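# Move two pipette tip boxes onto the pipetting robot's deck

## Task

Fetch both pipette tip boxes from the supply shelving and set them into the two free slots on the deck of the pipetting robot, which stands on the shelved bench. Each box's lid must end up closed all the way. All other labware already on the deck must stay properly seated in its slot. A box that flips upside down, or a box or lid that reaches the floor, means failure. The pedal bin and the stool may be moved. At the end, release everything and pull away. The robot must not topple or be left leaning, or the task fails.

## Robot and tools

ROBOT. The robot is a Hello Robot Stretch 3. It has a two-wheeled base, a lift that rides up a mast, and a single telescoping arm that reaches out to the robot's right. The arm cannot move forward or back, so to shift the gripper forward you drive the base. The base is 0.33 m long and 0.34 m wide. An on-the-spot turn pivots at the point between the drive wheels, 0.05 m behind the front edge. With the arm pulled in and the wrist folded, the turn sweeps a circle of radius 0.28 m. An unfolded, level wrist pokes out past that circle.

FRAMES. The base frame has its origin on the floor between the drive wheels, with x forward, y left and z up. hand_pose is reported in this frame, at the point where the closed fingertips meet. The odometry frame is the base frame as it was when the scene began. base_odometry counts wheel turns only, so wheel slip looks like travel. Heading runs from -3.142 to 3.142, with left positive. turned_by_wheels and turned_by_imu give the turn since the previous result, left positive. base_tilt is in degrees, with forward and right positive, and carries a fixed offset of up to about 4 degrees.

execute_actions. The argument "actions" is a list holding one action or nothing. An empty list only reports the state and images. An action may contain "base", "joints", or both, and optionally "contact_limits". These motions start together.
- "base" takes exactly one key. translate_m is a relative drive in metres along the robot's current heading, from -1 to 1, with forward positive. rotate_rad is a relative turn on the spot in radians, from -3.2 to 3.2, with left (counter-clockwise) positive. The base cannot move sideways. Each move is measured from the pose in the most recent state report.
- "joints" is one object mapping joint names to absolute targets. The names, ranges and done tolerances are: lift_m 0 to 1.1 m (±0.004), arm height; arm_m 0 to 0.52 m (±0.004), extension; wrist_yaw_rad -1.345 to 4.42 (±0.02), where 0 points along the arm, positive swings toward the front, and 3.0 folds it over the base; wrist_pitch_rad -1.57 to 0.451 (±0.05), where 0 is level and negative tips the fingertips down; wrist_roll_rad -2.911 to 2.911 (±0.02), where 0 puts the fingers side by side; gripper_m -0.089 to 0.179 (±0.004), where larger is wider and the real fingertip gap is smaller (about 0.007 less when nearly shut, 0.025 less when fully open, and zero below 0.007); head_pan_rad -3.953 to 1.73 (±0.02), where 0 faces forward, positive is left and -1.57 looks along the arm; head_tilt_rad -1.53 to 0.419 (±0.02), where negative looks down.
- "contact_limits" accepts only arm_m, given as a motor effort percentage from 1 to 100 at which the arm stops. A low value gives a gentle touch, but a value that is too low stops the arm immediately.
- "cameras" is a list of names: head_camera, nav_camera, wrist_camera or all. Leaving it out or passing null also gives all cameras, and [] gives none.
Any joint or base you leave out may keep pushing toward its earlier target. Unknown keys or out-of-range values cause the whole call to be refused.

wait {seconds: 0 to 10} commands nothing new and then returns state and images. zoom_image {camera, region [x0,y0,x1,y1]} returns an enlarged view of a region of that camera's latest image, with pixel coordinates measured from the top-left and a region of at most 504x504. finished_scene {scene} ends the current scene for good; pass the current scene's number, and the result reports success.

RESULTS. base_status and joint_status report how each motion ended. "done" for the base means the wheels completed their turns, even with slip. "off_target" means the part stopped short and may still be pushing. After contact_stop, time_out or torque_fault, the old target is dropped. The arm and the lift stop on firm contact and then go slack until they are commanded again, and a slack lift may sink under load. The wrist, base and head have no contact stop and will keep shoving. A wrist servo that pushes too long switches off for 10 s. on_its_own describes uncommanded behaviour, and its "held at" gives the target, not the actual position. motor_effort is a percentage, with the peak in brackets; it is noisy and biased, and positive wheel effort means pushing forward. lidar_m gives 12 distances in 30-degree sectors, counter-clockwise from straight ahead (4th left, 7th behind, 10th right), in a plane 0.17 m above the floor. "-" means nothing was seen. Glass and the robot itself are invisible to it, and the mast or a low lift can block some sectors. wrist_depth_mm and head_depth_mm are 7x7 grids of median depths in mm; the head grid is sideways. If a result reports a stop, the rest of that reply's motion calls are skipped.

SPEED. The base only moves fast with the arm stowed: lift_m under 0.30, arm_m under 0.03 and wrist_yaw_rad over 2.54. Otherwise it is slow.

GRIPPING. To grasp, command gripper_m below the object's width. To let go, command at least 0.02 above the value where contact was made. The reading cannot confirm that an object is held, so check the cameras. If the grip slips, send a different value to squeeze again.

AVOID. Only fold or unfold the wrist with lift_m between 0.32 and 0.95, wrist_pitch_rad -0.4 and roll near 0. Once folded, the lift can go down to 0.25. With yaw below -0.4, keep pitch at -0.5 or lower. Pushing against something solid with the gripper above about 0.45 m can tip the robot, and so can pushing again after a contact_stop or driving while holding something fixed. If the base snags or tilts, reverse the last move in small steps, free the gripper and lower the lift to about 0.2. Don't drop boxes, let lids fall, slam things or push hard.

Each tool is called after "Request:" by a JSON object that holds its "fn" and its "kwargs".

## Session

Request:
{"fn": "execute_actions", "kwargs": {"actions": []}}

Scene clock: 0.00 s.
base_odometry: x=+0.000 y=+0.000 heading=+0.000 (m, m, rad; odometry frame)
turned_by_wheels: +0.000 (rad since the last result)
turned_by_imu: +0.000 (rad since the last result)
base_tilt: forward=+0.0 right=-1.3 (deg)
lidar_m: 1.73 2.18 1.43 1.45 1.86 2.10 2.14 1.41 1.26 1.75 2.24 1.49
head_depth_mm: 1878 2003 2021 2010 1594 2070 1963 / 1864 2147 2147 2114 1600 1780 2000 / 1875 2257 2219 2230 1864 2234 1993 / 1841 2400 2432 2404 1901 2441 2107 / 1806 2483 2522 2573 2565 2537 2038 / 1793 2630 2660 2721 2757 2791 2156 / 1788 2604 2718 2647 2638 2651 2164
base_status: not commanded
joint_positions: lift_m=+0.306 arm_m=+0.003 wrist_yaw_rad=+3.090 wrist_pitch_rad=-0.547 wrist_roll_rad=-0.001 gripper_m=+0.037 head_pan_rad=+0.017 head_tilt_rad=-0.010
joint_status: not commanded
motor_effort: left_wheel=+0 right_wheel=-1 lift_m=+36 arm_m=-1 wrist_yaw_rad=+0 wrist_pitch_rad=+6 wrist_roll_rad=+0 gripper_m=-1 head_pan_rad=+1 head_tilt_rad=+2 (%)
hand_pose: x=-0.0106 y=+0.0580 z=+0.2910 quat_wxyz=(+0.209, +0.685, +0.174, +0.676) (m; base frame)
wrist_depth_mm: - - - - - - - / - - - - - - 949 / 803 795 - 780 773 776 783 / 656 647 - 637 641 637 631 / 562 558 542 550 563 544 536 / 485 - - - - 476 481 / - - - - 423 416 412
pictures: head_camera (sideways: a quarter turn clockwise sets it upright), nav_camera (sideways: a quarter turn counterclockwise sets it upright), wrist_camera
Images, in order (width x height): head_camera 896x504, nav_camera 672x504, wrist_camera 644x364.

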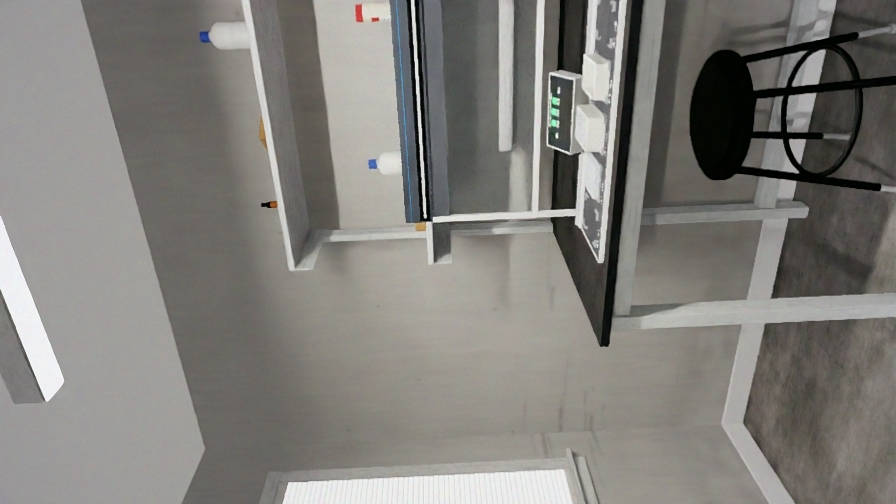

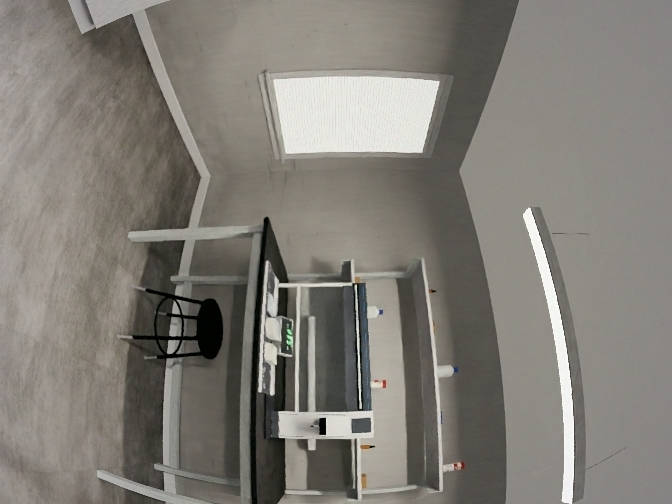

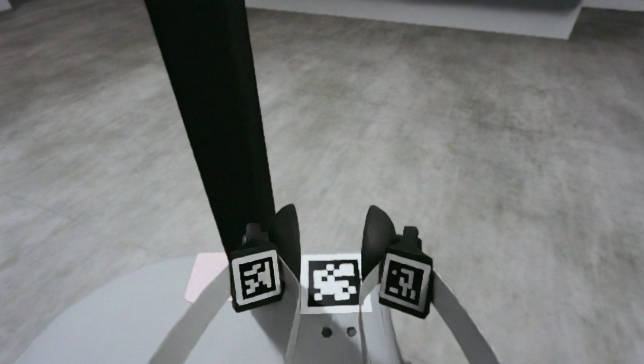

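Request:
{"fn": "execute_actions", "kwargs": {"actions": [{"joints":{"head_pan_rad":1.5,"head_tilt_rad":-0.3}}], "cameras": ["head_camera","nav_camera"]}}

Request:
{"fn": "execute_actions", "kwargs": {"actions": [{"joints":{"head_pan_rad":-1.5}}], "cameras": ["head_camera","nav_camera"]}}

Request:
{"fn": "execute_actions", "kwargs": {"actions": [{"joints":{"head_pan_rad":-3.1}}], "cameras": ["head_camera","nav_camera"]}}

Scene clock: 9.03 s.
base_odometry: x=+0.000 y=+0.000 heading=+0.000 (m, m, rad; odometry frame)
turned_by_wheels: +0.000 (rad since the last result)
turned_by_imu: -0.001 (rad since the last result)
base_tilt: forward=-0.1 right=-1.3 (deg)
lidar_m: 1.73 2.17 1.43 1.46 1.86 2.11 2.14 1.41 1.26 1.75 2.25 1.49
head_depth_mm: 1393 1470 1807 1411 1449 1530 1470 / 1445 1517 1911 1447 1519 1624 1462 / 1494 1583 1982 1509 1579 1701 1482 / 1555 1650 2069 1579 1659 1753 1496 / 1615 1725 2149 1649 1728 1841 1505 / 1663 1777 2271 1748 1824 1916 1512 / 1737 1861 2377 1808 1943 1978 1521
base_status: not commanded
joint_positions: lift_m=+0.306 arm_m=+0.003 wrist_yaw_rad=+3.090 wrist_pitch_rad=-0.547 wrist_roll_rad=-0.001 gripper_m=+0.037 head_pan_rad=+1.493 head_tilt_rad=-0.296
joint_status: all done
motor_effort: left_wheel=+0(0) right_wheel=-1(1) lift_m=+35(36) arm_m=-1(1) wrist_yaw_rad=+0(0) wrist_pitch_rad=+6(6) wrist_roll_rad=+0(0) gripper_m=-1(0) head_pan_rad=+5(59) head_tilt_rad=-3(32) (%)
hand_pose: x=-0.0106 y=+0.0580 z=+0.2910 quat_wxyz=(+0.209, +0.685, +0.174, +0.676) (m; base frame)
wrist_depth_mm: - - - - - - - / - - - - - - 957 / 804 788 - 764 759 794 775 / 651 656 - 643 629 642 638 / 554 563 551 551 560 537 538 / 477 - - - - 471 473 / - - - - 422 418 411
pictures: head_camera (sideways: a quarter turn clockwise sets it upright), nav_camera (sideways: a quarter turn counterclockwise sets it upright)
Images, in order (width x height): head_camera 896x504, nav_camera 672x504.

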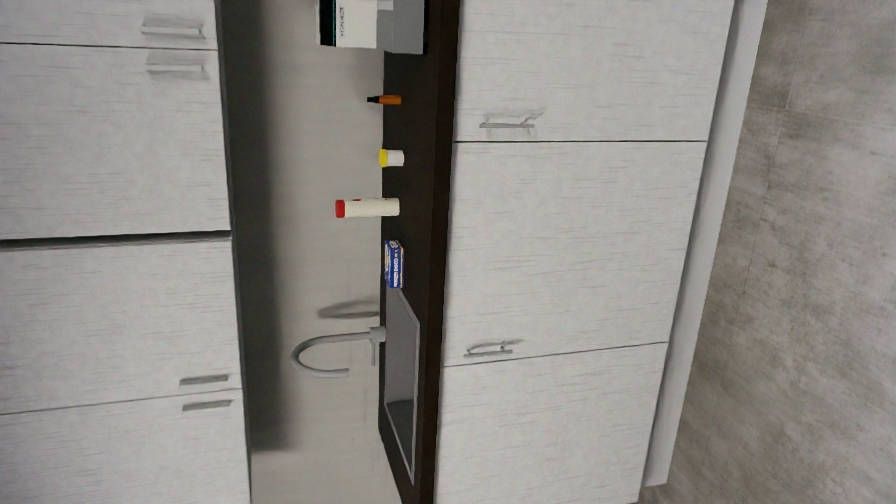

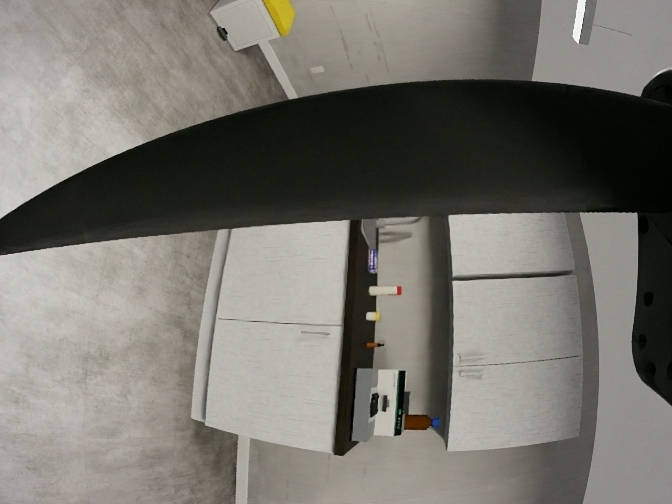

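Scene clock: 11.00 s.
base_odometry: x=+0.000 y=+0.000 heading=+0.000 (m, m, rad; odometry frame)
turned_by_wheels: +0.000 (rad since the last result)
turned_by_imu: +0.000 (rad since the last result)
base_tilt: forward=+0.0 right=-1.3 (deg)
lidar_m: 1.72 2.18 1.43 1.46 1.86 2.11 2.14 1.41 1.26 1.75 2.25 1.49
head_depth_mm: 1450 1506 1598 1693 1766 1688 1421 / 1527 1601 1701 1788 1898 1876 1471 / 1597 1687 1801 1900 2045 1890 1471 / 1685 1787 1910 2044 2157 1921 1494 / 1793 1901 2041 2169 2329 1946 1489 / 1918 2043 2186 2328 2489 1960 1513 / 2039 2169 2341 2539 2648 1970 1514
base_status: not commanded
joint_positions: lift_m=+0.306 arm_m=+0.003 wrist_yaw_rad=+3.090 wrist_pitch_rad=-0.547 wrist_roll_rad=-0.001 gripper_m=+0.037 head_pan_rad=-1.493 head_tilt_rad=-0.296
joint_status: all done
motor_effort: left_wheel=+0(0) right_wheel=-1(0) lift_m=+36(36) arm_m=-1(1) wrist_yaw_rad=+0(0) wrist_pitch_rad=+6(6) wrist_roll_rad=+0(0) gripper_m=+1(1) head_pan_rad=-5(59) head_tilt_rad=-2(2) (%)
hand_pose: x=-0.0106 y=+0.0580 z=+0.2910 quat_wxyz=(+0.209, +0.685, +0.174, +0.676) (m; base frame)
wrist_depth_mm: - - - - - - - / - - - - - - 951 / 813 803 - 787 777 792 782 / 656 655 - 653 640 644 638 / 552 553 549 564 556 545 539 / 488 - - - - 476 469 / - - - - 425 418 422
pictures: head_camera (sideways: a quarter turn clockwise sets it upright), nav_camera (sideways: a quarter turn counterclockwise sets it upright)
Images, in order (width x height): head_camera 896x504, nav_camera 672x504.

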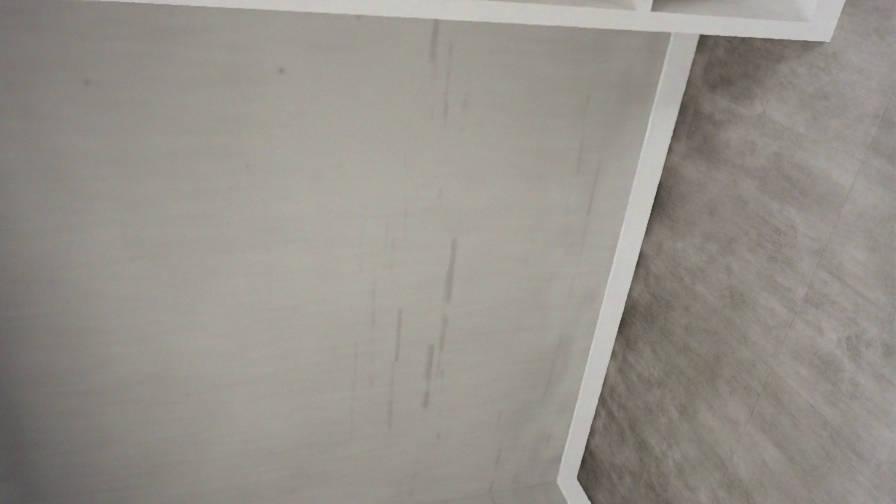

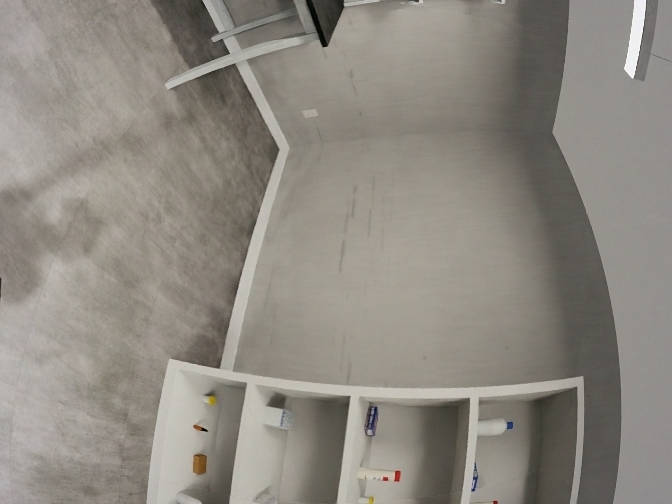

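Scene clock: 12.37 s.
base_odometry: x=+0.000 y=+0.000 heading=+0.000 (m, m, rad; odometry frame)
turned_by_wheels: +0.000 (rad since the last result)
turned_by_imu: +0.000 (rad since the last result)
base_tilt: forward=+0.0 right=-1.3 (deg)
lidar_m: 1.72 2.17 1.43 1.45 1.87 2.11 2.14 1.41 1.26 1.75 2.24 1.50
head_depth_mm: 1784 1841 1960 2067 2203 1858 1453 / 2221 2336 2480 2625 2455 1877 1468 / 2373 2459 2598 2767 2650 1911 1477 / 2453 2609 2784 2955 2691 1923 1504 / 2623 2704 2861 3046 2739 1953 1504 / 2369 2405 2460 2541 2553 1969 1513 / 2071 2119 2167 2218 2302 1949 1539
base_status: not commanded
joint_positions: lift_m=+0.306 arm_m=+0.003 wrist_yaw_rad=+3.090 wrist_pitch_rad=-0.547 wrist_roll_rad=-0.001 gripper_m=+0.037 head_pan_rad=-3.093 head_tilt_rad=-0.296
joint_status: all done
motor_effort: left_wheel=+0(0) right_wheel=-1(1) lift_m=+36(36) arm_m=-1(1) wrist_yaw_rad=+0(0) wrist_pitch_rad=+6(6) wrist_roll_rad=+0(0) gripper_m=+0(0) head_pan_rad=-5(60) head_tilt_rad=-2(2) (%)
hand_pose: x=-0.0106 y=+0.0580 z=+0.2910 quat_wxyz=(+0.209, +0.685, +0.174, +0.676) (m; base frame)
wrist_depth_mm: - - - - - - - / - - - - - - - / 792 778 - 780 775 768 769 / 660 644 - 648 639 637 627 / 565 562 548 557 567 545 533 / 489 - - - - 463 472 / - - - - 421 420 415
pictures: head_camera (sideways: a quarter turn clockwise sets it upright), nav_camera (sideways: a quarter turn counterclockwise sets it upright)
Images, in order (width x height): head_camera 896x504, nav_camera 672x504.

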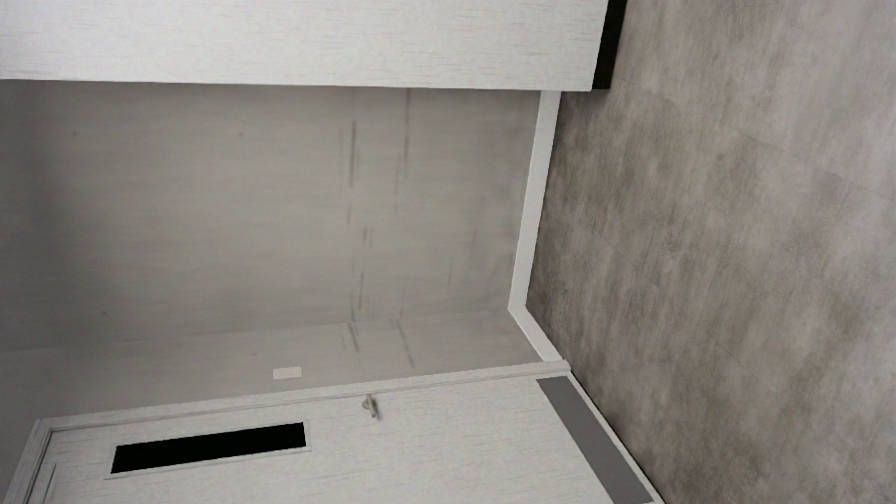

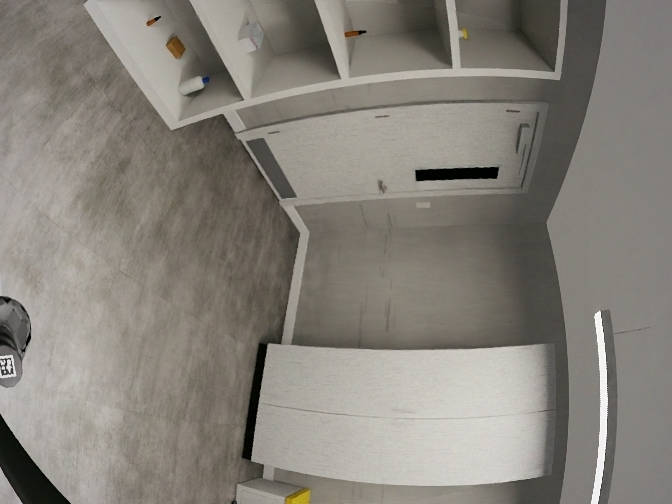

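Request:
{"fn": "execute_actions", "kwargs": {"actions": [{"base":{"rotate_rad":-2.05},"joints":{"head_pan_rad":-0.1,"head_tilt_rad":-0.5,"lift_m":0.28}}], "cameras": ["head_camera","nav_camera"]}}

Scene clock: 22.47 s.
base_odometry: x=+0.000 y=+0.000 heading=-2.050 (m, m, rad; odometry frame)
turned_by_wheels: -2.050 (rad since the last result)
turned_by_imu: -2.016 (rad since the last result)
base_tilt: forward=+0.0 right=-1.3 (deg)
lidar_m: 1.26 1.78 1.50 1.53 1.62 2.13 1.43 1.47 1.96 2.10 2.17 1.41
head_depth_mm: 1205 1311 1346 1536 1715 1514 1261 / 1451 1557 1723 1654 1770 1528 1262 / 1445 1554 1718 1619 1863 1540 1283 / 1427 1519 1679 1627 1871 1563 1281 / 1408 1521 1666 1515 1887 1567 1290 / 1376 1495 1338 1483 1805 1592 1293 / 1048 1218 1608 1799 1937 1603 1302
base_status: done
joint_positions: lift_m=+0.280 arm_m=+0.003 wrist_yaw_rad=+3.090 wrist_pitch_rad=-0.548 wrist_roll_rad=-0.001 gripper_m=+0.037 head_pan_rad=-0.107 head_tilt_rad=-0.495
joint_status: all done
motor_effort: left_wheel=+4(15) right_wheel=-5(12) lift_m=+30(31) arm_m=-1(1) wrist_yaw_rad=+0(0) wrist_pitch_rad=+6(6) wrist_roll_rad=+0(0) gripper_m=+0(1) head_pan_rad=+5(61) head_tilt_rad=-4(27) (%)
hand_pose: x=-0.0106 y=+0.0580 z=+0.2649 quat_wxyz=(+0.209, +0.685, +0.174, +0.676) (m; base frame)
wrist_depth_mm: - - - - - - - / 942 966 - 929 914 905 904 / 740 737 - 723 709 720 712 / 630 628 - 607 602 600 599 / 520 538 - 536 522 513 511 / 470 - - - - 442 442 / - - - - 394 395 392
pictures: head_camera (sideways: a quarter turn clockwise sets it upright), nav_camera (sideways: a quarter turn counterclockwise sets it upright)
Images, in order (width x height): head_camera 896x504, nav_camera 672x504.

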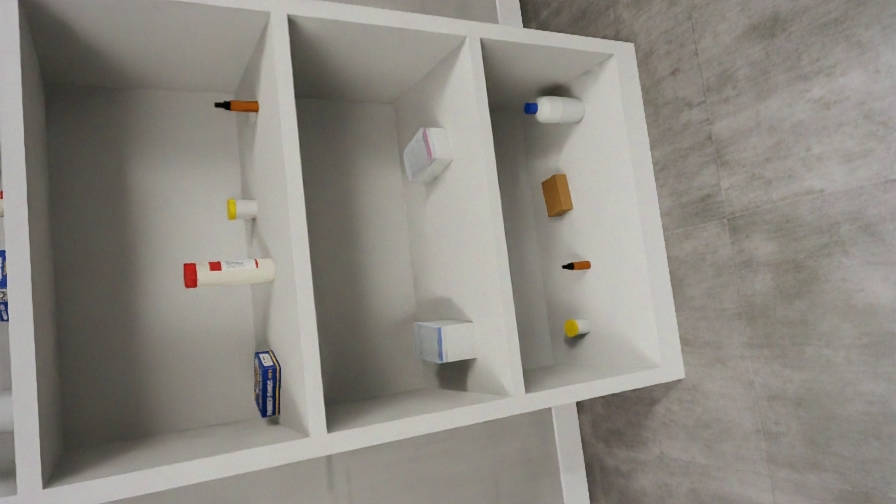

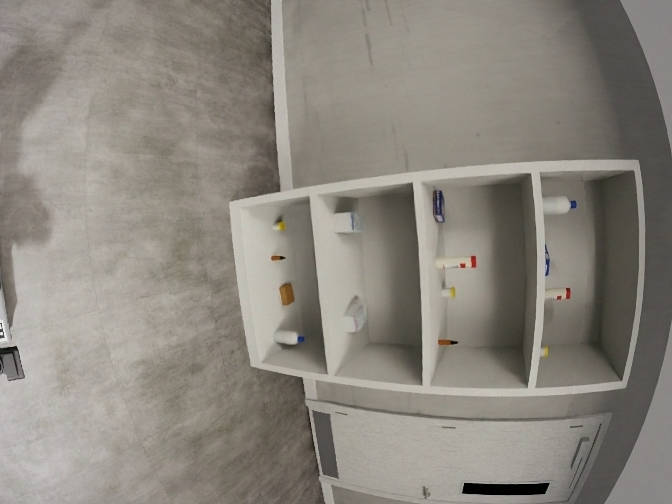

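Request:
{"fn": "execute_actions", "kwargs": {"actions": [{"base":{"translate_m":0.72}}], "cameras": []}}

Request:
{"fn": "execute_actions", "kwargs": {"actions": [{"base":{"rotate_rad":1.6},"joints":{"head_pan_rad":-1.57,"head_tilt_rad":-0.85}}], "cameras": []}}

Request:
{"fn": "execute_actions", "kwargs": {"actions": [{"joints":{"lift_m":0.45,"wrist_pitch_rad":-0.4}}], "cameras": []}}

Request:
{"fn": "execute_actions", "kwargs": {"actions": [{"joints":{"wrist_yaw_rad":0,"gripper_m":0.17},"base":{"translate_m":0.13}}], "cameras": []}}

Request:
{"fn": "execute_actions", "kwargs": {"actions": [{"joints":{"wrist_pitch_rad":0}}]}}

Scene clock: 39.93 s.
base_odometry: x=-0.332 y=-0.639 heading=-2.050 (m, m, rad; odometry frame)
turned_by_wheels: +0.000 (rad since the last result)
turned_by_imu: +0.001 (rad since the last result)
base_tilt: forward=+0.0 right=-1.3 (deg)
lidar_m: 0.75 0.57 1.39 1.47 2.17 2.21 2.15 2.21 2.18 2.10 0.83 0.85
head_depth_mm: 838 915 971 660 1139 898 1157 / 825 900 943 634 1153 909 1133 / 814 883 869 645 1158 910 1136 / 805 876 893 652 1125 916 1120 / 792 858 917 662 1131 873 821 / 782 851 914 672 1082 910 823 / 768 833 885 680 730 738 769
base_status: done
joint_positions: lift_m=+0.280 arm_m=+0.003 wrist_yaw_rad=+3.090 wrist_pitch_rad=-0.548 wrist_roll_rad=-0.001 gripper_m=+0.037 head_pan_rad=-0.107 head_tilt_rad=-0.495
joint_status: not commanded
motor_effort: left_wheel=+3(14) right_wheel=-4(8) lift_m=+30(30) arm_m=-1(1) wrist_yaw_rad=+0(1) wrist_pitch_rad=+6(6) wrist_roll_rad=+0(0) gripper_m=+1(0) head_pan_rad=+5(5) head_tilt_rad=-4(3) (%)
hand_pose: x=-0.0106 y=+0.0580 z=+0.2649 quat_wxyz=(+0.209, +0.685, +0.174, +0.676) (m; base frame)
wrist_depth_mm: - - - - - - - / 998 948 - 946 919 920 922 / 752 756 - 742 725 719 713 / 619 615 - 596 603 593 592 / 515 539 - 550 528 505 510 / 466 - - - - 444 440 / - - - - 395 395 392
pictures: none
No camera images: the call's "cameras" was empty. Leave "cameras" out to get every camera's image.

Scene clock: 42.30 s.
base_odometry: x=-0.332 y=-0.639 heading=-0.450 (m, m, rad; odometry frame)
turned_by_wheels: +1.600 (rad since the last result)
turned_by_imu: +1.572 (rad since the last result)
base_tilt: forward=+0.0 right=-1.3 (deg)
lidar_m: 1.47 1.93 2.22 2.15 2.22 2.17 2.10 0.83 0.85 0.75 0.57 1.41
head_depth_mm: 796 598 1127 982 1292 1217 1096 / 593 607 1119 992 1298 1221 1122 / 808 614 1118 996 1311 1227 1133 / 805 624 1131 957 1283 1231 1141 / 801 632 1137 968 1036 1242 1114 / 787 639 764 808 1396 1276 1119 / 609 583 601 1412 1489 1278 1125
base_status: done
joint_positions: lift_m=+0.280 arm_m=+0.003 wrist_yaw_rad=+3.090 wrist_pitch_rad=-0.548 wrist_roll_rad=-0.001 gripper_m=+0.037 head_pan_rad=-1.563 head_tilt_rad=-0.840
joint_status: all done
motor_effort: left_wheel=-3(11) right_wheel=+4(15) lift_m=+29(30) arm_m=-1(1) wrist_yaw_rad=+0(0) wrist_pitch_rad=+6(6) wrist_roll_rad=+0(0) gripper_m=+0(0) head_pan_rad=-5(58) head_tilt_rad=-7(38) (%)
hand_pose: x=-0.0106 y=+0.0579 z=+0.2649 quat_wxyz=(+0.209, +0.685, +0.174, +0.676) (m; base frame)
wrist_depth_mm: - - - - - - - / 973 954 - 928 921 937 943 / 767 751 - 742 729 727 726 / 614 624 - 600 595 594 598 / 520 535 - 531 522 511 507 / 467 - - - - 441 437 / - - - - 394 396 391
pictures: none
No camera images: the call's "cameras" was empty. Leave "cameras" out to get every camera's image.

Scene clock: 44.67 s.
base_odometry: x=-0.332 y=-0.639 heading=-0.450 (m, m, rad; odometry frame)
turned_by_wheels: +0.000 (rad since the last result)
turned_by_imu: +0.000 (rad since the last result)
base_tilt: forward=+0.0 right=-1.3 (deg)
lidar_m: 1.47 1.93 2.22 2.15 2.22 2.18 2.10 0.83 0.85 0.75 0.57 1.41
head_depth_mm: 795 599 1129 982 1281 1213 1110 / 593 607 1133 989 1294 1230 1145 / 804 614 1124 998 1305 1229 1145 / 803 625 1127 960 1289 1234 1126 / 800 631 1139 966 1039 1243 1112 / 783 639 765 808 1384 1277 1122 / 610 584 603 1409 1494 1284 1130
base_status: not commanded
joint_positions: lift_m=+0.450 arm_m=+0.003 wrist_yaw_rad=+3.090 wrist_pitch_rad=-0.422 wrist_roll_rad=-0.001 gripper_m=+0.037 head_pan_rad=-1.563 head_tilt_rad=-0.840
joint_status: all done
motor_effort: left_wheel=-3(3) right_wheel=+4(4) lift_m=+42(43) arm_m=-1(1) wrist_yaw_rad=+0(0) wrist_pitch_rad=+10(13) wrist_roll_rad=+0(0) gripper_m=+0(0) head_pan_rad=-5(4) head_tilt_rad=-7(6) (%)
hand_pose: x=-0.0097 y=+0.0756 z=+0.4615 quat_wxyz=(+0.166, +0.694, +0.131, +0.688) (m; base frame)
wrist_depth_mm: - - - - - - - / - - - - - - - / - - - - - - - / - - - - - - - / 843 849 - 842 858 832 827 / 705 726 - 706 - 707 714 / 614 626 601 610 609 610 620
pictures: none
No camera images: the call's "cameras" was empty. Leave "cameras" out to get every camera's image.

Scene clock: 47.23 s.
base_odometry: x=-0.215 y=-0.696 heading=-0.450 (m, m, rad; odometry frame)
turned_by_wheels: +0.000 (rad since the last result)
turned_by_imu: +0.000 (rad since the last result)
base_tilt: forward=+0.0 right=-1.3 (deg)
lidar_m: 1.34 1.82 2.14 2.15 2.22 2.30 2.23 0.93 0.78 0.53 1.04 1.41
head_depth_mm: 793 598 1122 983 1282 1211 1106 / 801 605 1126 991 1296 1215 1154 / 805 615 1118 945 1292 1239 - / 804 622 1121 987 1015 1240 1113 / 689 579 607 799 1430 1260 1116 / 430 923 1162 1426 1484 1272 1128 / 849 983 1156 1408 1488 1288 1137
base_status: done
joint_positions: lift_m=+0.450 arm_m=+0.003 wrist_yaw_rad=+0.003 wrist_pitch_rad=-0.422 wrist_roll_rad=-0.001 gripper_m=+0.170 head_pan_rad=-1.563 head_tilt_rad=-0.840
joint_status: all done
motor_effort: left_wheel=-4(5) right_wheel=+4(10) lift_m=+41(42) arm_m=-2(1) wrist_yaw_rad=-4(4) wrist_pitch_rad=+10(10) wrist_roll_rad=+0(0) gripper_m=+0(89) head_pan_rad=-5(5) head_tilt_rad=-7(6) (%)
hand_pose: x=-0.0209 y=-0.3718 z=+0.4615 quat_wxyz=(+0.692, +0.149, -0.691, -0.148) (m; base frame)
wrist_depth_mm: 690 669 265 297 293 292 289 / 739 735 284 730 711 704 716 / 801 829 335 773 776 772 750 / 901 876 382 859 866 845 839 / 841 908 460 707 730 710 713 / 730 721 562 622 625 606 614 / 596 615 592 538 540 525 513
pictures: none
No camera images: the call's "cameras" was empty. Leave "cameras" out to get every camera's image.

Scene clock: 48.27 s.
base_odometry: x=-0.215 y=-0.696 heading=-0.450 (m, m, rad; odometry frame)
turned_by_wheels: +0.000 (rad since the last result)
turned_by_imu: +0.000 (rad since the last result)
base_tilt: forward=+0.0 right=-1.3 (deg)
lidar_m: 1.34 1.83 2.14 2.15 2.22 2.31 2.23 0.93 0.78 0.53 1.04 1.41
head_depth_mm: 795 598 1126 986 1284 1225 1112 / 798 607 1115 994 1300 1227 1145 / 804 613 1112 948 1296 1254 - / 801 623 1127 987 1000 1246 1117 / 691 580 605 799 1434 1262 1113 / 430 924 1169 1423 1488 1276 1121 / 851 980 1159 1421 1474 1295 1129
base_status: not commanded
joint_positions: lift_m=+0.450 arm_m=+0.003 wrist_yaw_rad=+0.003 wrist_pitch_rad=-0.027 wrist_roll_rad=-0.001 gripper_m=+0.170 head_pan_rad=-1.563 head_tilt_rad=-0.840
joint_status: all done
motor_effort: left_wheel=-4(4) right_wheel=+4(4) lift_m=+42(42) arm_m=-1(1) wrist_yaw_rad=-3(4) wrist_pitch_rad=+12(13) wrist_roll_rad=+0(0) gripper_m=+1(0) head_pan_rad=-5(5) head_tilt_rad=-7(7) (%)
hand_pose: x=-0.0208 y=-0.4035 z=+0.5576 quat_wxyz=(+0.708, +0.011, -0.706, -0.009) (m; base frame)
wrist_depth_mm: 720 710 328 676 682 674 676 / 729 735 332 704 690 692 693 / 739 736 335 731 726 706 703 / 797 762 336 426 484 487 494 / 797 791 302 298 299 301 296 / 834 820 336 786 785 790 749 / 864 844 344 807 803 794 768
pictures: head_camera (sideways: a quarter turn clockwise sets it upright), nav_camera (sideways: a quarter turn counterclockwise sets it upright), wrist_camera
Images, in order (width x height): head_camera 896x504, nav_camera 672x504, wrist_camera 644x364.

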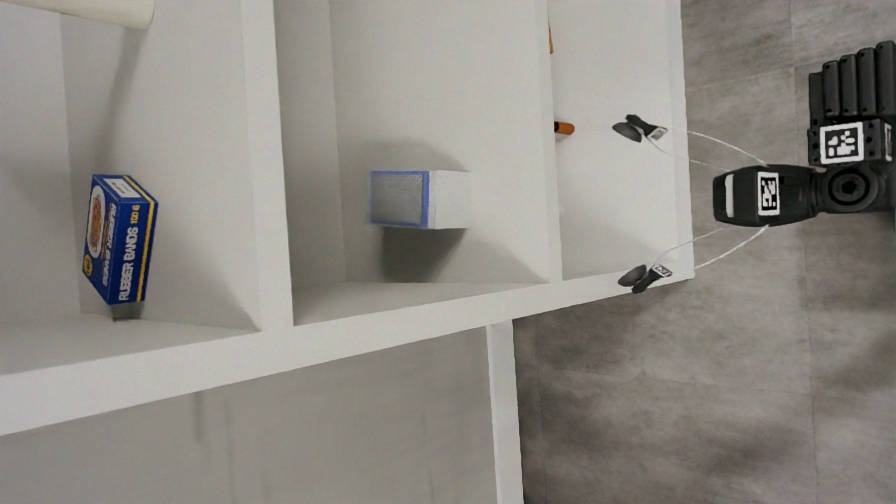

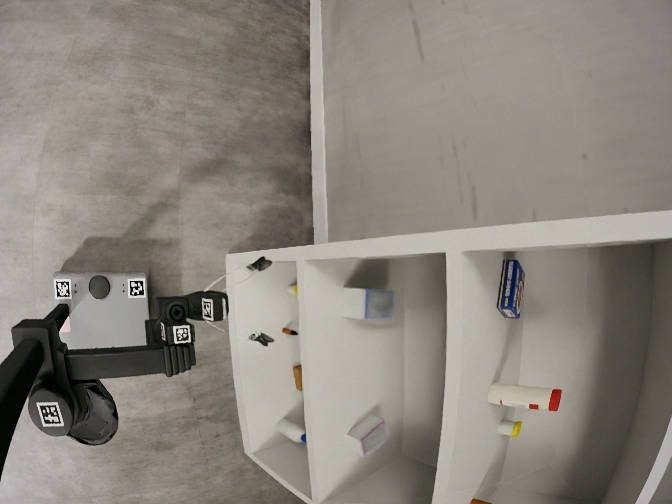

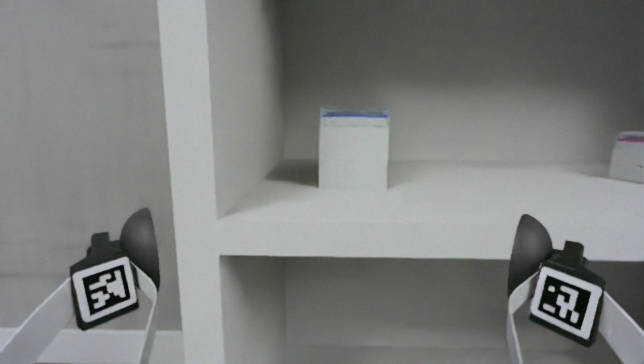

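Request:
{"fn": "execute_actions", "kwargs": {"actions": [{"joints":{"arm_m":0.18,"gripper_m":0.15,"lift_m":0.455},"base":{"translate_m":-0.03}}], "cameras": ["head_camera","wrist_camera"]}}

Scene clock: 61.67 s.
base_odometry: x=-0.242 y=-0.683 heading=-0.450 (m, m, rad; odometry frame)
turned_by_wheels: +0.000 (rad since the last result)
turned_by_imu: -0.001 (rad since the last result)
base_tilt: forward=+0.0 right=-1.3 (deg)
lidar_m: 1.37 2.07 2.15 2.15 2.22 2.27 2.19 0.91 0.92 0.54 0.55 1.41
head_depth_mm: 620 599 1121 983 1291 1217 1092 / 800 605 1121 989 1304 1222 1097 / 807 615 1121 952 1304 1208 1106 / 806 621 1129 963 1233 1237 1115 / 796 629 684 794 1068 1264 1119 / 472 506 1074 1424 1472 1283 1125 / 805 985 1149 1414 1474 1288 1129
base_status: done
joint_positions: lift_m=+0.455 arm_m=+0.180 wrist_yaw_rad=+0.001 wrist_pitch_rad=-0.025 wrist_roll_rad=-0.001 gripper_m=+0.150 head_pan_rad=-1.563 head_tilt_rad=-0.840
joint_status: all done
motor_effort: left_wheel=-3(10) right_wheel=+4(6) lift_m=+42(45) arm_m=+1(3) wrist_yaw_rad=-1(3) wrist_pitch_rad=+11(12) wrist_roll_rad=+0(0) gripper_m=-1(80) head_pan_rad=-4(5) head_tilt_rad=-7(8) (%)
hand_pose: x=-0.0211 y=-0.5802 z=+0.5630 quat_wxyz=(+0.708, +0.010, -0.706, -0.009) (m; base frame)
wrist_depth_mm: 166 228 444 521 520 515 519 / 166 230 442 538 533 534 523 / 167 230 446 248 552 546 541 / 168 231 395 253 510 511 525 / 167 202 276 257 281 311 284 / 164 - 192 195 194 195 196 / - 146 148 148 149 149 145
pictures: head_camera (sideways: a quarter turn clockwise sets it upright), wrist_camera
Images, in order (width x height): head_camera 896x504, wrist_camera 644x364.

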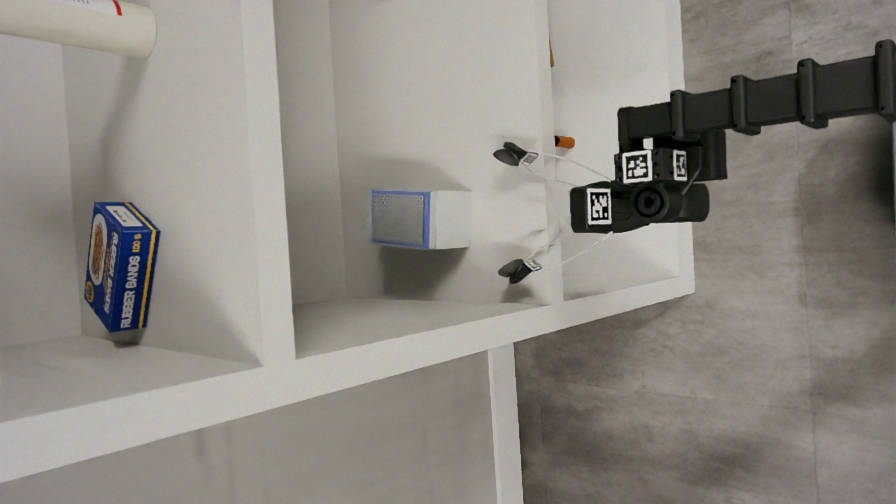

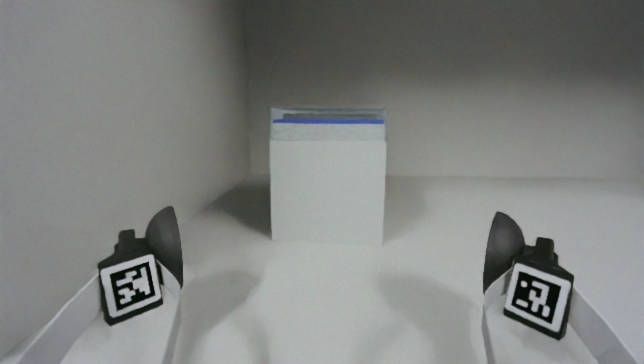

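Request:
{"fn": "execute_actions", "kwargs": {"actions": [{"joints":{"arm_m":0.33},"contact_limits":{"arm_m":15}}], "cameras": ["head_camera","wrist_camera"]}}

Request:
{"fn": "execute_actions", "kwargs": {"actions": [{"joints":{"gripper_m":0.04}}], "cameras": []}}

Request:
{"fn": "execute_actions", "kwargs": {"actions": [{"joints":{"lift_m":0.49}}], "cameras": ["head_camera","wrist_camera"]}}

Scene clock: 73.73 s.
base_odometry: x=-0.242 y=-0.683 heading=-0.450 (m, m, rad; odometry frame)
turned_by_wheels: +0.000 (rad since the last result)
turned_by_imu: -0.003 (rad since the last result)
base_tilt: forward=-0.1 right=-1.3 (deg)
lidar_m: 1.37 2.07 2.16 2.15 2.22 2.28 2.19 0.91 0.92 0.54 0.55 1.40
head_depth_mm: 610 598 1126 983 1287 1224 1089 / 798 604 1131 982 1271 1214 1094 / 808 611 1121 953 - 1223 1101 / 803 621 1120 962 1287 1239 1110 / 787 628 700 797 1075 1237 1116 / 485 513 636 1430 1483 1270 1117 / 454 978 1160 1407 1496 1276 1126
base_status: not commanded
joint_positions: lift_m=+0.455 arm_m=+0.291 wrist_yaw_rad=+0.006 wrist_pitch_rad=-0.049 wrist_roll_rad=+0.003 gripper_m=+0.150 head_pan_rad=-1.564 head_tilt_rad=-0.841
joint_status: arm_m contact_stop (moved +0.111 of +0.150)
on_its_own: arm_m is slack since a contact_stop, until your next command for it (your +0.330 is given up)
motor_effort: left_wheel=-1(12) right_wheel=+0(6) lift_m=+34(42) arm_m=-1(17) wrist_yaw_rad=-8(21) wrist_pitch_rad=+22(33) wrist_roll_rad=-1(2) gripper_m=+0(0) head_pan_rad=-4(5) head_tilt_rad=-6(7) (%)
contact_limits: arm_m 15 (drawing in: default 21, maximum 33; extending or still: default 26, maximum 43)
hand_pose: x=-0.0198 y=-0.6909 z=+0.5572 quat_wxyz=(+0.706, +0.020, -0.708, -0.015) (m; base frame)
wrist_depth_mm: 169 232 416 414 421 418 408 / 168 233 427 428 425 423 428 / 170 234 140 135 132 443 430 / 170 232 144 138 135 440 439 / 170 206 150 143 140 279 253 / 165 - 155 147 145 181 180 / - 139 139 140 140 140 136
pictures: head_camera (sideways: a quarter turn clockwise sets it upright), wrist_camera
Images, in order (width x height): head_camera 896x504, wrist_camera 644x364.

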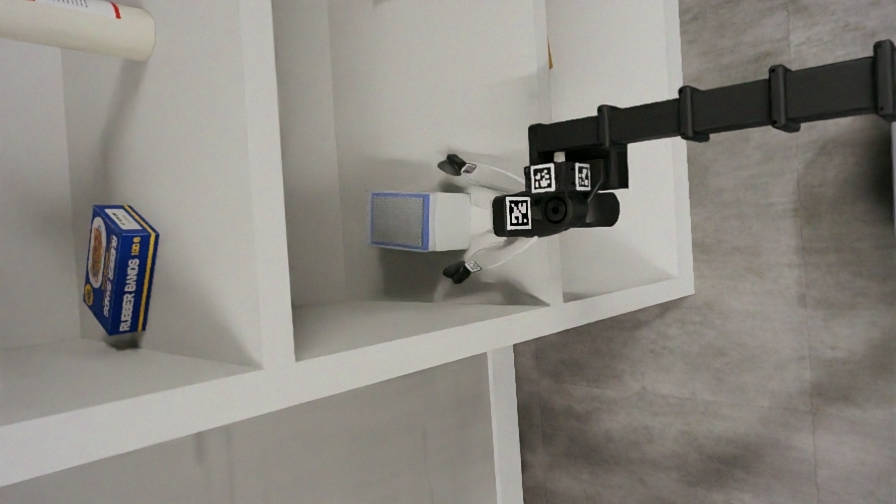

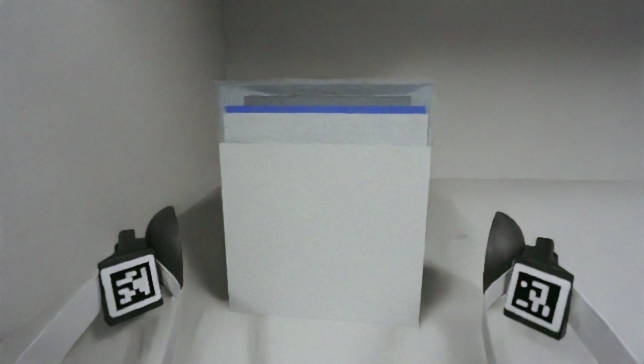

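not run: a stop came earlier in this reply.

not run: a stop came earlier in this reply.

Request:
{"fn": "execute_actions", "kwargs": {"actions": [{"joints":{"arm_m":0.27,"lift_m":0.53}}], "cameras": []}}

Request:
{"fn": "execute_actions", "kwargs": {"actions": [{"joints":{"wrist_pitch_rad":-0.28,"wrist_yaw_rad":-0.1},"base":{"translate_m":0.022}}], "cameras": ["wrist_camera"]}}

Request:
{"fn": "execute_actions", "kwargs": {"actions": [{"joints":{"arm_m":0.35},"contact_limits":{"arm_m":12}}], "cameras": ["head_camera","wrist_camera"]}}

Scene clock: 86.30 s.
base_odometry: x=-0.242 y=-0.683 heading=-0.450 (m, m, rad; odometry frame)
turned_by_wheels: +0.000 (rad since the last result)
turned_by_imu: -0.001 (rad since the last result)
base_tilt: forward=+0.0 right=-1.3 (deg)
lidar_m: 1.37 2.07 2.15 2.14 2.22 2.27 2.19 0.90 0.91 0.54 0.55 1.41
head_depth_mm: 611 597 1125 978 1286 1222 1107 / 799 602 1125 991 1272 1224 1095 / 807 613 1126 954 - 1229 1109 / 805 621 1126 955 1281 1238 1110 / 787 628 699 799 1068 1240 1121 / 484 515 636 1415 1473 1283 1128 / 455 979 1159 1418 1484 1270 1133
base_status: not commanded
joint_positions: lift_m=+0.530 arm_m=+0.270 wrist_yaw_rad=+0.002 wrist_pitch_rad=-0.026 wrist_roll_rad=+0.003 gripper_m=+0.150 head_pan_rad=-1.564 head_tilt_rad=-0.841
joint_status: all done
motor_effort: left_wheel=-1(1) right_wheel=+1(1) lift_m=+41(45) arm_m=-4(6) wrist_yaw_rad=-3(8) wrist_pitch_rad=+11(21) wrist_roll_rad=-1(2) gripper_m=+0(1) head_pan_rad=-4(4) head_tilt_rad=-6(6) (%)
hand_pose: x=-0.0209 y=-0.6708 z=+0.6379 quat_wxyz=(+0.706, +0.010, -0.708, -0.008) (m; base frame)
wrist_depth_mm: 170 236 434 440 445 434 436 / 170 235 447 455 444 446 449 / 171 236 443 460 461 459 459 / 171 236 456 478 479 474 471 / 171 208 405 213 456 485 477 / 167 - 306 172 310 344 349 / - 236 241 174 241 265 257
pictures: none
No camera images: the call's "cameras" was empty. Leave "cameras" out to get every camera's image.

Scene clock: 87.37 s.
base_odometry: x=-0.222 y=-0.692 heading=-0.450 (m, m, rad; odometry frame)
turned_by_wheels: +0.000 (rad since the last result)
turned_by_imu: +0.000 (rad since the last result)
base_tilt: forward=+0.0 right=-1.3 (deg)
lidar_m: 1.35 1.83 2.14 2.15 2.22 2.30 2.22 0.92 0.78 0.53 1.04 1.40
head_depth_mm: 750 597 1121 980 1284 1231 1105 / 795 604 1122 988 1263 1224 1095 / 808 612 1123 947 - 1229 1104 / 800 622 1123 1007 1070 1235 1110 / 758 603 622 771 1397 1271 1114 / 438 519 1162 1432 1473 1275 1126 / 851 979 1159 1421 1483 1280 1129
base_status: done
joint_positions: lift_m=+0.530 arm_m=+0.270 wrist_yaw_rad=-0.097 wrist_pitch_rad=-0.294 wrist_roll_rad=+0.003 gripper_m=+0.150 head_pan_rad=-1.564 head_tilt_rad=-0.841
joint_status: all done
motor_effort: left_wheel=-2(3) right_wheel=+2(8) lift_m=+41(42) arm_m=-4(4) wrist_yaw_rad=-3(4) wrist_pitch_rad=+6(12) wrist_roll_rad=-1(1) gripper_m=+1(0) head_pan_rad=-4(4) head_tilt_rad=-6(6) (%)
hand_pose: x=-0.0447 y=-0.6524 z=+0.5713 quat_wxyz=(+0.693, +0.069, -0.704, -0.138) (m; base frame)
wrist_depth_mm: 181 269 415 423 439 440 451 / 181 265 445 435 464 471 489 / 179 262 386 162 417 458 462 / 177 258 174 168 299 317 318 / 175 220 224 182 233 258 243 / 169 - 195 194 193 198 196 / - 167 167 167 167 165 162
pictures: wrist_camera
Images, in order (width x height): wrist_camera 644x364.

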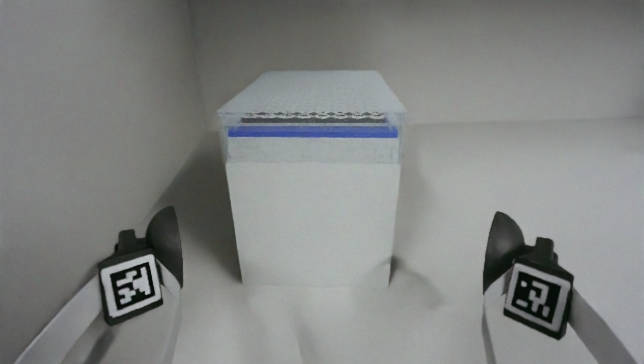

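Scene clock: 89.17 s.
base_odometry: x=-0.222 y=-0.692 heading=-0.450 (m, m, rad; odometry frame)
turned_by_wheels: +0.000 (rad since the last result)
turned_by_imu: +0.000 (rad since the last result)
base_tilt: forward=+0.0 right=-1.3 (deg)
lidar_m: 1.35 1.83 2.14 2.14 2.22 2.30 2.21 0.92 0.78 0.53 1.04 1.41
head_depth_mm: 749 597 1131 982 1286 1230 1110 / 798 605 1122 1010 1296 1227 1098 / 806 612 1121 975 1321 1230 1108 / 802 623 1124 995 1073 1237 1109 / 756 605 622 771 1405 1271 1115 / 438 518 1159 1411 1480 1274 1126 / 846 978 1154 1409 1484 1279 1129
base_status: not commanded
joint_positions: lift_m=+0.530 arm_m=+0.350 wrist_yaw_rad=-0.098 wrist_pitch_rad=-0.294 wrist_roll_rad=+0.003 gripper_m=+0.150 head_pan_rad=-1.564 head_tilt_rad=-0.841
joint_status: all done
motor_effort: left_wheel=-2(2) right_wheel=+2(2) lift_m=+42(42) arm_m=+2(6) wrist_yaw_rad=-2(3) wrist_pitch_rad=+6(7) wrist_roll_rad=-2(1) gripper_m=+0(1) head_pan_rad=-4(4) head_tilt_rad=-6(6) (%)
contact_limits: arm_m 12 (drawing in: default 21, maximum 33; extending or still: default 26, maximum 43)
hand_pose: x=-0.0449 y=-0.7318 z=+0.5711 quat_wxyz=(+0.693, +0.069, -0.704, -0.138) (m; base frame)
wrist_depth_mm: 185 270 344 355 353 366 377 / 182 268 369 378 376 389 396 / 181 263 381 146 177 414 420 / 179 259 102 101 101 317 318 / 177 220 92 91 90 244 242 / 171 - 96 95 94 95 197 / - 166 106 104 103 160 162
pictures: head_camera (sideways: a quarter turn clockwise sets it upright), wrist_camera
Images, in order (width x height): head_camera 896x504, wrist_camera 644x364.

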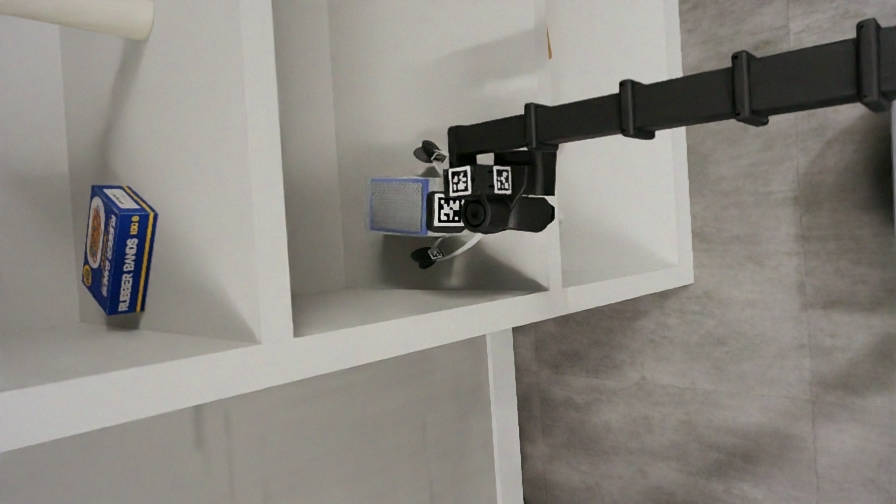

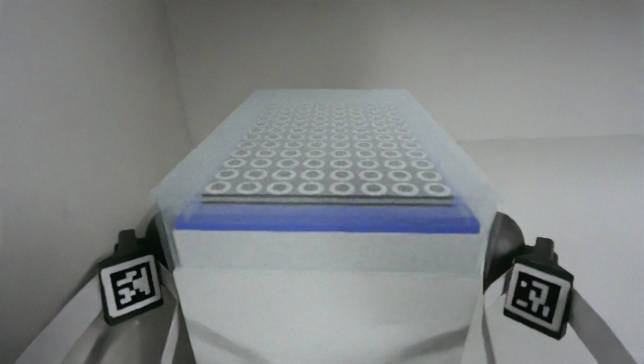

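Lower slightly to stay below the lid, then grip.

Request:
{"fn": "execute_actions", "kwargs": {"actions": [{"joints":{"lift_m":0.512}}], "cameras": []}}

Request:
{"fn": "execute_actions", "kwargs": {"actions": [{"joints":{"gripper_m":0.04}}], "cameras": ["wrist_camera"]}}

Request:
{"fn": "execute_actions", "kwargs": {"actions": [{"joints":{"lift_m":0.55}}], "cameras": ["head_camera","wrist_camera"]}}

Scene clock: 95.50 s.
base_odometry: x=-0.222 y=-0.692 heading=-0.450 (m, m, rad; odometry frame)
turned_by_wheels: +0.000 (rad since the last result)
turned_by_imu: +0.000 (rad since the last result)
base_tilt: forward=+0.1 right=-1.3 (deg)
lidar_m: 1.35 1.83 2.15 2.15 2.22 2.29 2.21 0.92 0.78 0.53 1.04 1.40
head_depth_mm: 751 596 1122 984 1286 1215 1106 / 797 603 1125 990 1290 1225 1095 / 808 613 1126 940 1318 1227 1108 / 805 622 1117 992 1173 1239 1108 / 755 603 622 774 1394 1275 1108 / 437 520 1164 1418 1468 1276 1120 / 847 980 1159 1418 1491 1288 1132
base_status: not commanded
joint_positions: lift_m=+0.512 arm_m=+0.350 wrist_yaw_rad=-0.098 wrist_pitch_rad=-0.295 wrist_roll_rad=+0.003 gripper_m=+0.150 head_pan_rad=-1.564 head_tilt_rad=-0.841
joint_status: all done
motor_effort: left_wheel=-2(2) right_wheel=+2(2) lift_m=+30(35) arm_m=+1(2) wrist_yaw_rad=-2(2) wrist_pitch_rad=+7(7) wrist_roll_rad=-2(1) gripper_m=+1(0) head_pan_rad=-4(4) head_tilt_rad=-6(6) (%)
hand_pose: x=-0.0449 y=-0.7317 z=+0.5534 quat_wxyz=(+0.693, +0.069, -0.704, -0.138) (m; base frame)
wrist_depth_mm: 184 270 346 351 360 365 378 / 182 266 359 161 373 395 400 / 181 264 89 88 88 394 395 / 179 225 84 83 82 248 276 / 178 205 88 87 87 89 213 / 169 - 96 95 94 93 171 / - 146 106 104 103 141 142
pictures: none
No camera images: the call's "cameras" was empty. Leave "cameras" out to get every camera's image.

Scene clock: 97.10 s.
base_odometry: x=-0.222 y=-0.692 heading=-0.450 (m, m, rad; odometry frame)
turned_by_wheels: +0.000 (rad since the last result)
turned_by_imu: +0.000 (rad since the last result)
base_tilt: forward=+0.0 right=-1.3 (deg)
lidar_m: 1.35 1.83 2.14 2.15 2.21 2.30 2.22 0.92 0.77 0.53 1.04 1.40
head_depth_mm: 753 598 1121 985 1277 1231 1106 / 796 603 1121 993 1292 1222 1094 / 809 610 1123 948 1323 1228 1103 / 803 620 1122 989 1184 1230 1108 / 755 601 620 772 1410 1267 1112 / 437 520 1156 1437 1480 1274 1121 / 851 979 1157 1414 1481 1295 1132
base_status: not commanded
joint_positions: lift_m=+0.512 arm_m=+0.350 wrist_yaw_rad=-0.098 wrist_pitch_rad=-0.298 wrist_roll_rad=+0.001 gripper_m=+0.041 head_pan_rad=-1.564 head_tilt_rad=-0.841
joint_status: all done
motor_effort: left_wheel=-1(2) right_wheel=+1(2) lift_m=+30(30) arm_m=+1(2) wrist_yaw_rad=-3(4) wrist_pitch_rad=+8(8) wrist_roll_rad=-1(1) gripper_m=-20(97) head_pan_rad=-4(4) head_tilt_rad=-6(6) (%)
hand_pose: x=-0.0447 y=-0.7315 z=+0.5527 quat_wxyz=(+0.693, +0.071, -0.704, -0.139) (m; base frame)
wrist_depth_mm: 184 269 343 353 361 368 373 / 182 266 362 155 376 393 400 / 180 262 112 109 109 396 392 / 179 248 117 114 113 275 277 / 176 213 125 124 122 212 212 / 167 177 139 134 133 179 171 / 146 145 144 143 141 142 144
pictures: wrist_camera
Images, in order (width x height): wrist_camera 644x364.

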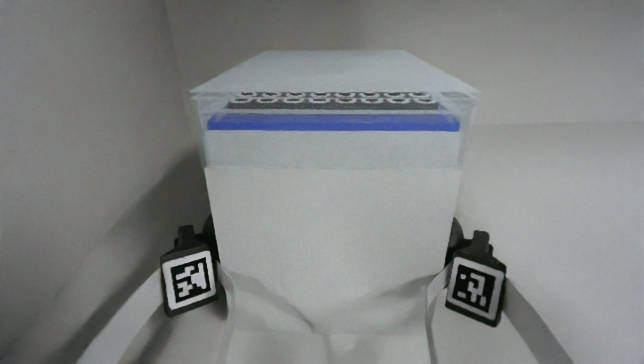

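Scene clock: 98.27 s.
base_odometry: x=-0.222 y=-0.692 heading=-0.450 (m, m, rad; odometry frame)
turned_by_wheels: +0.000 (rad since the last result)
turned_by_imu: +0.000 (rad since the last result)
base_tilt: forward=+0.0 right=-1.3 (deg)
lidar_m: 1.35 1.83 2.14 2.15 2.22 2.30 2.21 0.92 0.78 0.53 1.04 1.40
head_depth_mm: 749 597 1131 983 1281 1231 1110 / 795 606 1126 1014 1310 1229 1099 / 809 612 1107 930 1330 1232 1108 / 801 620 1122 996 1068 1238 1107 / 756 604 620 772 1407 1271 1119 / 436 519 1160 1437 1469 1272 1127 / 846 979 1158 1409 1484 1292 1130
base_status: not commanded
joint_positions: lift_m=+0.550 arm_m=+0.350 wrist_yaw_rad=-0.098 wrist_pitch_rad=-0.308 wrist_roll_rad=+0.001 gripper_m=+0.041 head_pan_rad=-1.564 head_tilt_rad=-0.841
joint_status: all done
motor_effort: left_wheel=-1(1) right_wheel=+1(1) lift_m=+44(44) arm_m=+1(1) wrist_yaw_rad=-2(3) wrist_pitch_rad=+13(13) wrist_roll_rad=+0(1) gripper_m=-19(19) head_pan_rad=-4(4) head_tilt_rad=-6(6) (%)
hand_pose: x=-0.0446 y=-0.7305 z=+0.5878 quat_wxyz=(+0.693, +0.074, -0.703, -0.143) (m; base frame)
wrist_depth_mm: 185 270 346 349 363 367 375 / 181 265 364 364 379 391 402 / 181 263 128 126 126 421 428 / 179 258 130 127 127 346 349 / 177 249 132 131 130 267 268 / 174 217 135 134 133 226 218 / 169 185 174 138 173 179 184
pictures: head_camera (sideways: a quarter turn clockwise sets it upright), wrist_camera
Images, in order (width x height): head_camera 896x504, wrist_camera 644x364.

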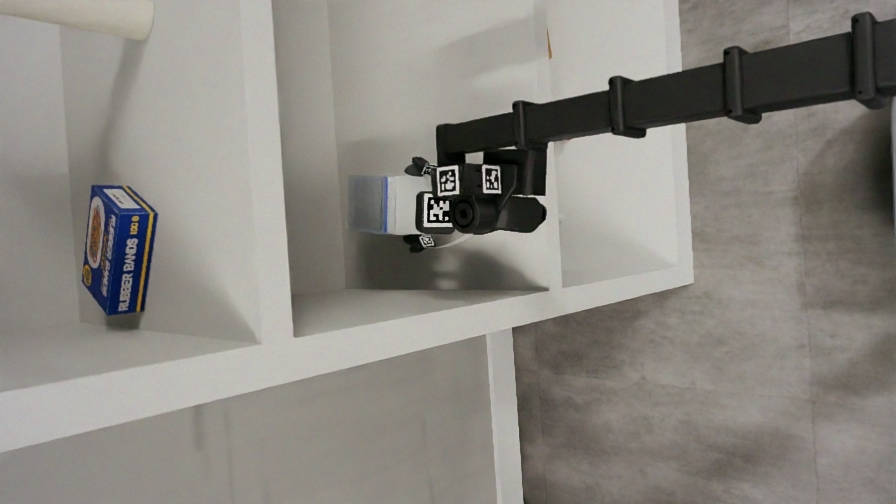

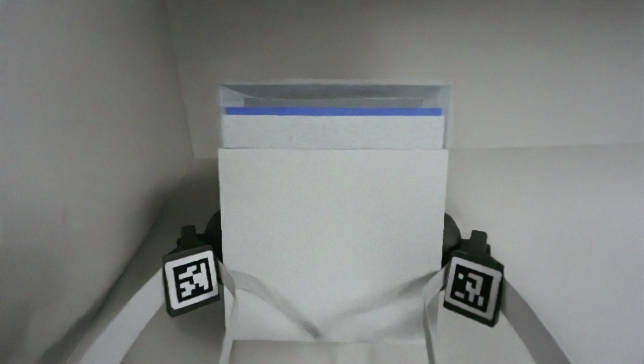

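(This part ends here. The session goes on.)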